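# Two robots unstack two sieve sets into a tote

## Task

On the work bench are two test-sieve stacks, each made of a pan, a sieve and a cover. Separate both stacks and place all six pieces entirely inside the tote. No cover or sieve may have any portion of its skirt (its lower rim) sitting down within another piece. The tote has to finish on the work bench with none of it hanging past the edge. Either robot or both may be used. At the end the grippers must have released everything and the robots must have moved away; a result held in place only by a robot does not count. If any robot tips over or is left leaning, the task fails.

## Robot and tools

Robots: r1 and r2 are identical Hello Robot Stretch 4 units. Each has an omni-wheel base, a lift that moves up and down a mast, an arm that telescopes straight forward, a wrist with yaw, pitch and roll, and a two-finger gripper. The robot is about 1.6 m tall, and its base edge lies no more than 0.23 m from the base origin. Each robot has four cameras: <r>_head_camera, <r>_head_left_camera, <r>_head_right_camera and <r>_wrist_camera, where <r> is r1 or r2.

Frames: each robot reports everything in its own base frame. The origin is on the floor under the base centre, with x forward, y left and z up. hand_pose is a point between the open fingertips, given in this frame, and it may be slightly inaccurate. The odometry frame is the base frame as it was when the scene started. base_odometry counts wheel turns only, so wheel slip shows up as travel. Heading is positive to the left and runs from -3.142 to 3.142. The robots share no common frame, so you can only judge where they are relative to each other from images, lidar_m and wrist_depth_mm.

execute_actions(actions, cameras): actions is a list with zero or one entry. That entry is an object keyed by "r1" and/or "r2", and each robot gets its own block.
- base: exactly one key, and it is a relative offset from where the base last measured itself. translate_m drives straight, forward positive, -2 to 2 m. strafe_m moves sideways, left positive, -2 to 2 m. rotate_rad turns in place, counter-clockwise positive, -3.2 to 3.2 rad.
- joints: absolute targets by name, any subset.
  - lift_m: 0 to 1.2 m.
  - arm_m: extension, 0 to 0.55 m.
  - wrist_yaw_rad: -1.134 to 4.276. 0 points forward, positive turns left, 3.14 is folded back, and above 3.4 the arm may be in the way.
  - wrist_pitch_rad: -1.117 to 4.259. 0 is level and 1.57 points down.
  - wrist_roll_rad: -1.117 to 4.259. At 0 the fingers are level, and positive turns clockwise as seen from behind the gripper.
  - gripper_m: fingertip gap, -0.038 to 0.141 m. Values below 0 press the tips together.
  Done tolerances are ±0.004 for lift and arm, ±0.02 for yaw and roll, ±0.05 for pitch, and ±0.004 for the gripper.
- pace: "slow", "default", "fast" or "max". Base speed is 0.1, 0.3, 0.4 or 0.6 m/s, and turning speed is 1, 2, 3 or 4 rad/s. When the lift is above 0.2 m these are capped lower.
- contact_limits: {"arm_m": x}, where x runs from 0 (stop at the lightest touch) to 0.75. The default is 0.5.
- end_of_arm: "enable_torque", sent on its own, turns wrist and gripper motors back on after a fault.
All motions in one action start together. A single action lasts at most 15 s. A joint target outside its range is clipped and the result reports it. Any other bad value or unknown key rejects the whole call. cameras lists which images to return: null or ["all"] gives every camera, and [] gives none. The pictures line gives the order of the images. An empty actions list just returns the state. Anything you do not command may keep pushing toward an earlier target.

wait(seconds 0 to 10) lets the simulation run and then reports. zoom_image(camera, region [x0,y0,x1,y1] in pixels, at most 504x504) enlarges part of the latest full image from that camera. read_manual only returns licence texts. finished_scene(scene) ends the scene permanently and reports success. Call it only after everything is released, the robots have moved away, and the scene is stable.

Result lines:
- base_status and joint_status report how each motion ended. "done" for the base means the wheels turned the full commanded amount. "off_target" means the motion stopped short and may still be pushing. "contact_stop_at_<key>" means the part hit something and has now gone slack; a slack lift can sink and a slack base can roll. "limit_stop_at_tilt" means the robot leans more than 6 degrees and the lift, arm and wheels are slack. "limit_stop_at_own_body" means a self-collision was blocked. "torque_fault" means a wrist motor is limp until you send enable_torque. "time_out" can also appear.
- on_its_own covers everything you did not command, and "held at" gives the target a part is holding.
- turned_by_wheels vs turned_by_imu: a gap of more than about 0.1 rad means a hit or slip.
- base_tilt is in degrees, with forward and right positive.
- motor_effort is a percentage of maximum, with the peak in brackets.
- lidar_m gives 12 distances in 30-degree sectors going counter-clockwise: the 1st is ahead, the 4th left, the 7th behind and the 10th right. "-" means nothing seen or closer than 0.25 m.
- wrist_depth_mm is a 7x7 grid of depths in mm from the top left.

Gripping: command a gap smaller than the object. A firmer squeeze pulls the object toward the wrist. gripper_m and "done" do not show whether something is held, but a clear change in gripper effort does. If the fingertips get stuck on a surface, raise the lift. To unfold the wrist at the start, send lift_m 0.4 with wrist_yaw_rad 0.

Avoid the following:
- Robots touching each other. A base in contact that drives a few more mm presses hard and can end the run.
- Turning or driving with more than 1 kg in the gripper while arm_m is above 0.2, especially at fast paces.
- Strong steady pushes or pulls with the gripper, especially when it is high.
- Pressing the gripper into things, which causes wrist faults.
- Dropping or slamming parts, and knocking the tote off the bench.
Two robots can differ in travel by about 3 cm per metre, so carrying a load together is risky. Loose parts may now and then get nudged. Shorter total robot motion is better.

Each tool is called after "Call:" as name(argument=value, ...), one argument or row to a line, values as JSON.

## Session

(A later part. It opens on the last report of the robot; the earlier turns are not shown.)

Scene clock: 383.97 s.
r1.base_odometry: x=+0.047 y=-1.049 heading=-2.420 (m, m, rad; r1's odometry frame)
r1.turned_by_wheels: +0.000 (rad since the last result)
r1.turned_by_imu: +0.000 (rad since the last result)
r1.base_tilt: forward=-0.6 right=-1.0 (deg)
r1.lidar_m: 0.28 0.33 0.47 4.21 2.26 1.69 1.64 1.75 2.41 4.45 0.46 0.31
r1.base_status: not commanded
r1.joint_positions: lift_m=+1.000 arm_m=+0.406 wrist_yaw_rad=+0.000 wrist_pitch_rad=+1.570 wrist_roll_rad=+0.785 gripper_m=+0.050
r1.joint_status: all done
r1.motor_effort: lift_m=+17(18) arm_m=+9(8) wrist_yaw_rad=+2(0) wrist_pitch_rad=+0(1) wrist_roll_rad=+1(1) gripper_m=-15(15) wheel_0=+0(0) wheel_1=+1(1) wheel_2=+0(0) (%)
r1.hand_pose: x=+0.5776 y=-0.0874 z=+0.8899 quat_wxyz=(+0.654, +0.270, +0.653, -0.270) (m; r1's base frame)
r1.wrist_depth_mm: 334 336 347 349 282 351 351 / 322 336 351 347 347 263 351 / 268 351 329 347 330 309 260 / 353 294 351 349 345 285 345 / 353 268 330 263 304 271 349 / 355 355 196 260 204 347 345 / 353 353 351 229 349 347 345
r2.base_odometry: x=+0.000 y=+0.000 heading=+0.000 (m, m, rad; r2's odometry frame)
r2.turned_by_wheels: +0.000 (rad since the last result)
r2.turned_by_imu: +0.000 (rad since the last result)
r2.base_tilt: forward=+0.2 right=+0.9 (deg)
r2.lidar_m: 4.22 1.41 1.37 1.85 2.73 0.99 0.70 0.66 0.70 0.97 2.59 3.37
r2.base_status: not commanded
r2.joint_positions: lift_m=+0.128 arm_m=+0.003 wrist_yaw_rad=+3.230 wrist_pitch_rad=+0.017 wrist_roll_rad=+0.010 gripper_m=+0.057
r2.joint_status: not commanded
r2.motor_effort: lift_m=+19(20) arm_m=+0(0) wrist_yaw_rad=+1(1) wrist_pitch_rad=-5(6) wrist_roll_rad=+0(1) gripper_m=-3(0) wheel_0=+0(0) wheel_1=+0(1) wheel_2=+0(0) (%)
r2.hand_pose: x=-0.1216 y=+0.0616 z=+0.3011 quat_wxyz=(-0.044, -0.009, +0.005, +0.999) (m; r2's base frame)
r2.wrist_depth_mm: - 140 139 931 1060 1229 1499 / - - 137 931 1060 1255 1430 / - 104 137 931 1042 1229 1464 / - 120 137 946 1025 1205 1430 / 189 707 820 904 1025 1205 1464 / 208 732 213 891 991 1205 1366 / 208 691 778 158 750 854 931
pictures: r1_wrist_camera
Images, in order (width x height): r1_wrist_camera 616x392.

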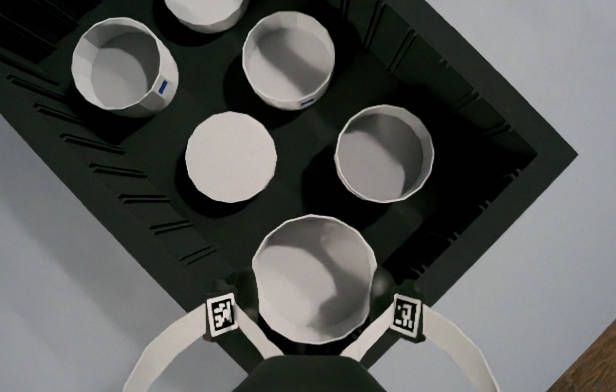

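Call:
execute_actions(
  actions=[
    {"r1":{"joints":{"lift_m":0.921},"pace":"slow"}},
  ],
  cameras=["r1_wrist_camera"],
)

Call:
execute_actions(
  actions=[
    {"r1":{"joints":{"gripper_m":0.088},"pace":"slow"}},
  ],
  cameras=[],
)

Call:
execute_actions(
  actions=[
    {"r1":{"joints":{"lift_m":1.15}}},
  ],
  cameras=["r1_wrist_camera"],
)

Call:
execute_actions(
  actions=[
    {"r1":{"base":{"translate_m":-0.4},"joints":{"arm_m":0.1}}},
  ],
  cameras=["r1_head_camera","r1_head_right_camera"],
)

Scene clock: 392.73 s.
r1.base_odometry: x=+0.047 y=-1.049 heading=-2.420 (m, m, rad; r1's odometry frame)
r1.turned_by_wheels: +0.000 (rad since the last result)
r1.turned_by_imu: +0.001 (rad since the last result)
r1.base_tilt: forward=-0.6 right=-0.7 (deg)
r1.lidar_m: 0.31 0.31 0.48 4.20 2.25 1.71 1.62 1.74 2.44 4.49 0.44 0.33
r1.base_status: not commanded
r1.joint_positions: lift_m=+0.921 arm_m=+0.407 wrist_yaw_rad=+0.001 wrist_pitch_rad=+1.569 wrist_roll_rad=+0.785 gripper_m=+0.050
r1.joint_status: all done
r1.motor_effort: lift_m=+16(14) arm_m=+8(9) wrist_yaw_rad=-1(0) wrist_pitch_rad=+4(4) wrist_roll_rad=+1(0) gripper_m=-15(16) wheel_0=+0(0) wheel_1=+0(1) wheel_2=+0(0) (%)
r1.hand_pose: x=+0.5781 y=-0.0874 z=+0.8109 quat_wxyz=(+0.654, +0.270, +0.653, -0.270) (m; r1's base frame)
r1.wrist_depth_mm: 257 257 274 271 271 208 183 / 256 272 272 271 254 242 198 / 246 272 250 271 251 260 231 / 197 272 255 271 252 267 206 / 186 223 271 260 270 214 182 / 277 185 196 260 203 182 268 / 274 185 195 229 182 182 267
r2.base_odometry: x=+0.000 y=+0.000 heading=+0.000 (m, m, rad; r2's odometry frame)
r2.turned_by_wheels: +0.000 (rad since the last result)
r2.turned_by_imu: +0.001 (rad since the last result)
r2.base_tilt: forward=+0.1 right=+0.7 (deg)
r2.lidar_m: 4.22 1.38 1.34 1.90 2.70 0.98 0.69 0.66 0.68 0.95 2.57 3.38
r2.base_status: not commanded
r2.joint_positions: lift_m=+0.128 arm_m=+0.003 wrist_yaw_rad=+3.230 wrist_pitch_rad=+0.017 wrist_roll_rad=+0.010 gripper_m=+0.057
r2.joint_status: not commanded
r2.motor_effort: lift_m=+19(20) arm_m=+0(0) wrist_yaw_rad=+1(1) wrist_pitch_rad=-7(5) wrist_roll_rad=-1(1) gripper_m=-4(3) wheel_0=+0(0) wheel_1=+0(0) wheel_2=+0(0) (%)
r2.hand_pose: x=-0.1216 y=+0.0616 z=+0.3011 quat_wxyz=(-0.044, -0.009, +0.005, +0.999) (m; r2's base frame)
r2.wrist_depth_mm: - 140 139 931 1078 1255 1499 / - - 137 917 1060 1205 1464 / - 104 136 931 1060 1229 1499 / - 120 137 917 1042 1229 1430 / 189 699 831 917 1042 1205 1397 / 208 732 211 904 1008 1182 1336 / 209 691 778 158 741 854 960
pictures: r1_wrist_camera
Images, in order (width x height): r1_wrist_camera 616x392.

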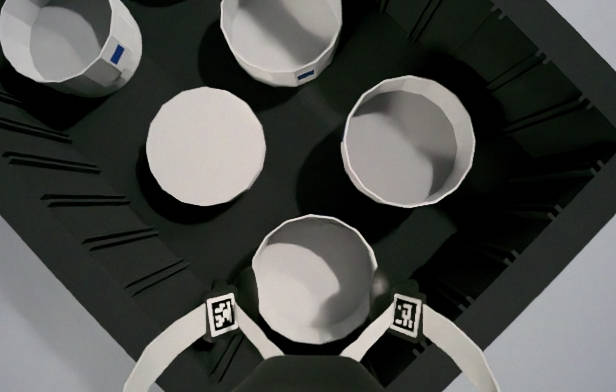

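Scene clock: 394.50 s.
r1.base_odometry: x=+0.047 y=-1.049 heading=-2.420 (m, m, rad; r1's odometry frame)
r1.turned_by_wheels: +0.000 (rad since the last result)
r1.turned_by_imu: +0.000 (rad since the last result)
r1.base_tilt: forward=-0.6 right=-0.9 (deg)
r1.lidar_m: 0.28 0.30 0.47 4.20 2.25 1.70 1.64 1.70 2.46 4.49 0.43 0.32
r1.base_status: not commanded
r1.joint_positions: lift_m=+0.921 arm_m=+0.407 wrist_yaw_rad=+0.001 wrist_pitch_rad=+1.567 wrist_roll_rad=+0.785 gripper_m=+0.088
r1.joint_status: all done
r1.motor_effort: lift_m=+16(16) arm_m=+8(8) wrist_yaw_rad=-2(1) wrist_pitch_rad=+8(8) wrist_roll_rad=+1(1) gripper_m=+0(14) wheel_0=+0(0) wheel_1=+0(1) wheel_2=+0(0) (%)
r1.hand_pose: x=+0.5786 y=-0.0874 z=+0.8110 quat_wxyz=(+0.655, +0.271, +0.652, -0.270) (m; r1's base frame)
r1.wrist_depth_mm: 256 257 273 271 271 208 183 / 257 274 272 272 254 239 197 / 247 274 251 271 252 256 232 / 196 272 251 271 252 266 208 / 187 224 270 268 268 216 182 / 276 186 199 266 197 183 267 / 274 186 200 145 186 225 267
r2.base_odometry: x=+0.000 y=+0.000 heading=+0.000 (m, m, rad; r2's odometry frame)
r2.turned_by_wheels: +0.000 (rad since the last result)
r2.turned_by_imu: +0.001 (rad since the last result)
r2.base_tilt: forward=+0.1 right=+0.8 (deg)
r2.lidar_m: 4.23 1.39 1.36 1.87 2.73 0.98 0.71 0.65 0.68 0.95 2.59 3.38
r2.base_status: not commanded
r2.joint_positions: lift_m=+0.128 arm_m=+0.003 wrist_yaw_rad=+3.230 wrist_pitch_rad=+0.017 wrist_roll_rad=+0.010 gripper_m=+0.057
r2.joint_status: not commanded
r2.motor_effort: lift_m=+20(20) arm_m=+0(0) wrist_yaw_rad=+0(1) wrist_pitch_rad=-5(4) wrist_roll_rad=+0(0) gripper_m=-3(3) wheel_0=+0(0) wheel_1=+0(0) wheel_2=+0(0) (%)
r2.hand_pose: x=-0.1216 y=+0.0616 z=+0.3011 quat_wxyz=(-0.044, -0.009, +0.005, +0.999) (m; r2's base frame)
r2.wrist_depth_mm: - 140 139 917 1060 1255 1499 / - - 137 931 1060 1229 1464 / - 104 136 917 1060 1205 1430 / - 120 137 917 1042 1229 1430 / 189 715 820 917 1042 1229 1464 / 208 732 213 904 991 1205 1336 / 209 699 768 158 741 854 931
pictures: none
No camera images: the call's "cameras" was empty. Leave "cameras" out to get every camera's image.

Scene clock: 396.53 s.
r1.base_odometry: x=+0.047 y=-1.049 heading=-2.420 (m, m, rad; r1's odometry frame)
r1.turned_by_wheels: +0.000 (rad since the last result)
r1.turned_by_imu: +0.000 (rad since the last result)
r1.base_tilt: forward=-0.6 right=-0.7 (deg)
r1.lidar_m: 0.29 0.32 0.45 4.22 2.24 1.70 1.65 1.71 2.43 4.46 0.43 0.31
r1.base_status: not commanded
r1.joint_positions: lift_m=+1.150 arm_m=+0.407 wrist_yaw_rad=+0.000 wrist_pitch_rad=+1.570 wrist_roll_rad=+0.785 gripper_m=+0.088
r1.joint_status: all done
r1.motor_effort: lift_m=+22(24) arm_m=+8(8) wrist_yaw_rad=-1(2) wrist_pitch_rad=+0(9) wrist_roll_rad=+1(1) gripper_m=-2(5) wheel_0=+1(1) wheel_1=+1(0) wheel_2=+0(0) (%)
r1.hand_pose: x=+0.5779 y=-0.0874 z=+1.0395 quat_wxyz=(+0.654, +0.270, +0.653, -0.270) (m; r1's base frame)
r1.wrist_depth_mm: 508 439 500 459 500 496 496 / 508 473 480 500 496 496 500 / 508 473 500 496 484 500 496 / 508 504 480 500 480 496 496 / 504 504 459 496 477 496 492 / 504 500 205 415 204 500 1229 / 508 504 496 145 496 1042 1229
r2.base_odometry: x=+0.000 y=+0.000 heading=+0.000 (m, m, rad; r2's odometry frame)
r2.turned_by_wheels: +0.000 (rad since the last result)
r2.turned_by_imu: +0.001 (rad since the last result)
r2.base_tilt: forward=+0.2 right=+0.8 (deg)
r2.lidar_m: 4.21 1.38 1.34 1.88 2.74 0.97 0.69 0.65 0.70 0.95 2.61 3.38
r2.base_status: not commanded
r2.joint_positions: lift_m=+0.128 arm_m=+0.003 wrist_yaw_rad=+3.230 wrist_pitch_rad=+0.017 wrist_roll_rad=+0.010 gripper_m=+0.057
r2.joint_status: not commanded
r2.motor_effort: lift_m=+19(20) arm_m=+0(0) wrist_yaw_rad=+2(1) wrist_pitch_rad=-5(5) wrist_roll_rad=-1(1) gripper_m=+0(2) wheel_0=+0(0) wheel_1=+0(0) wheel_2=+0(0) (%)
r2.hand_pose: x=-0.1216 y=+0.0616 z=+0.3011 quat_wxyz=(-0.044, -0.009, +0.005, +0.999) (m; r2's base frame)
r2.wrist_depth_mm: - 140 139 931 1060 1229 1499 / - - 137 917 1042 1229 1430 / - 104 137 917 1060 1205 1430 / - 120 137 917 1042 1205 1464 / 189 723 820 917 1042 1205 1430 / 208 732 213 891 1008 1205 1366 / 208 691 768 158 759 866 946
pictures: r1_wrist_camera
Images, in order (width x height): r1_wrist_camera 616x392.

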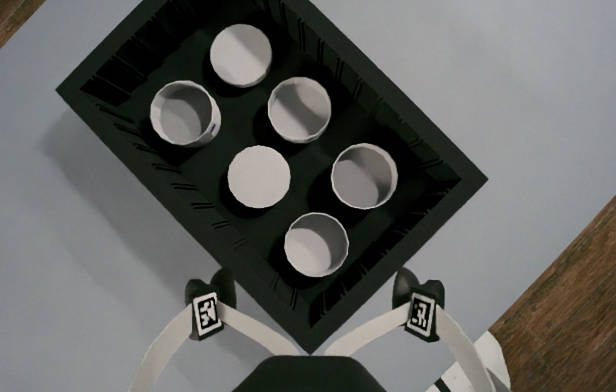

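Scene clock: 399.37 s.
r1.base_odometry: x=+0.347 y=-0.785 heading=-2.421 (m, m, rad; r1's odometry frame)
r1.turned_by_wheels: +0.000 (rad since the last result)
r1.turned_by_imu: +0.002 (rad since the last result)
r1.base_tilt: forward=-0.5 right=-0.9 (deg)
r1.lidar_m: 0.68 0.74 4.33 4.22 1.73 1.30 1.24 1.29 1.84 4.48 0.98 0.72
r1.base_status: done
r1.joint_positions: lift_m=+1.150 arm_m=+0.102 wrist_yaw_rad=+0.000 wrist_pitch_rad=+1.570 wrist_roll_rad=+0.785 gripper_m=+0.088
r1.joint_status: all done
r1.motor_effort: lift_m=+22(22) arm_m=-8(10) wrist_yaw_rad=+2(1) wrist_pitch_rad=-1(1) wrist_roll_rad=+0(0) gripper_m=-2(2) wheel_0=-1(2) wheel_1=+0(4) wheel_2=+0(7) (%)
r1.hand_pose: x=+0.2726 y=-0.0874 z=+1.0395 quat_wxyz=(+0.654, +0.271, +0.653, -0.270) (m; r1's base frame)
r1.wrist_depth_mm: 512 1308 1281 1255 1229 1255 1229 / 1255 1255 1255 1281 1255 1255 1255 / 1281 1281 1255 1281 1205 1255 1255 / 1255 1255 1281 1255 1255 1229 1255 / 1281 1281 1281 1255 1060 1255 1229 / 1255 1281 204 1042 204 1255 1255 / 1281 1255 1255 145 1042 1229 1255
r2.base_odometry: x=+0.000 y=+0.000 heading=+0.000 (m, m, rad; r2's odometry frame)
r2.turned_by_wheels: +0.000 (rad since the last result)
r2.turned_by_imu: +0.001 (rad since the last result)
r2.base_tilt: forward=+0.2 right=+0.8 (deg)
r2.lidar_m: 4.24 1.36 1.37 1.88 2.72 0.99 0.69 0.67 0.67 0.96 2.57 3.36
r2.base_status: not commanded
r2.joint_positions: lift_m=+0.128 arm_m=+0.003 wrist_yaw_rad=+3.230 wrist_pitch_rad=+0.017 wrist_roll_rad=+0.010 gripper_m=+0.057
r2.joint_status: not commanded
r2.motor_effort: lift_m=+20(19) arm_m=+0(0) wrist_yaw_rad=+0(1) wrist_pitch_rad=-6(4) wrist_roll_rad=-1(1) gripper_m=-3(2) wheel_0=+0(0) wheel_1=+0(1) wheel_2=+0(0) (%)
r2.hand_pose: x=-0.1216 y=+0.0616 z=+0.3011 quat_wxyz=(-0.044, -0.009, +0.005, +0.999) (m; r2's base frame)
r2.wrist_depth_mm: - 140 139 946 1060 1205 1464 / - - 137 931 1060 1205 1430 / - 104 136 931 1042 1229 1537 / - 120 137 917 1060 1229 1499 / 189 723 820 904 1042 1229 1430 / 209 741 213 904 1008 1160 1366 / 208 691 788 158 741 854 931
pictures: r1_head_camera, r1_head_right_camera
Images, in order (width x height): r1_head_camera 420x560, r1_head_right_camera 420x672.

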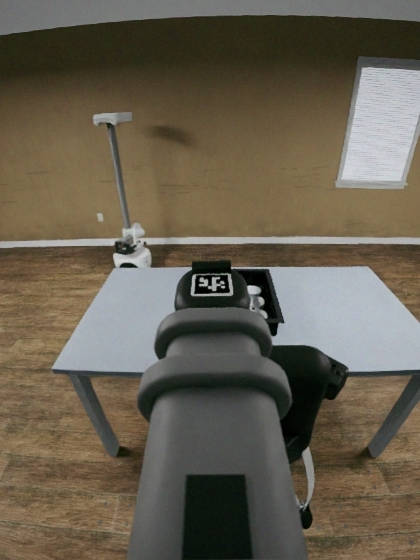

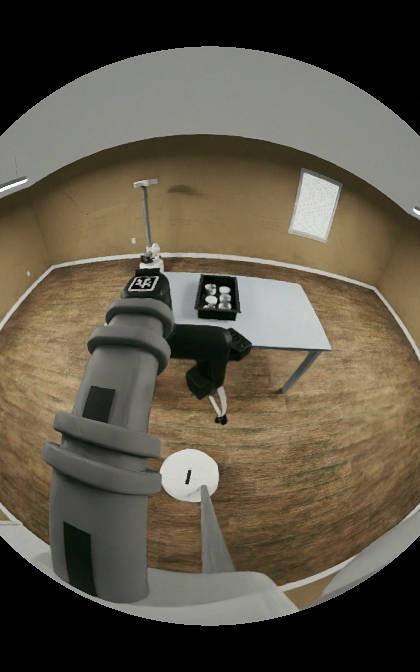

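Call:
finished_scene(
  scene=1,
)

The scene is finished: the task was done.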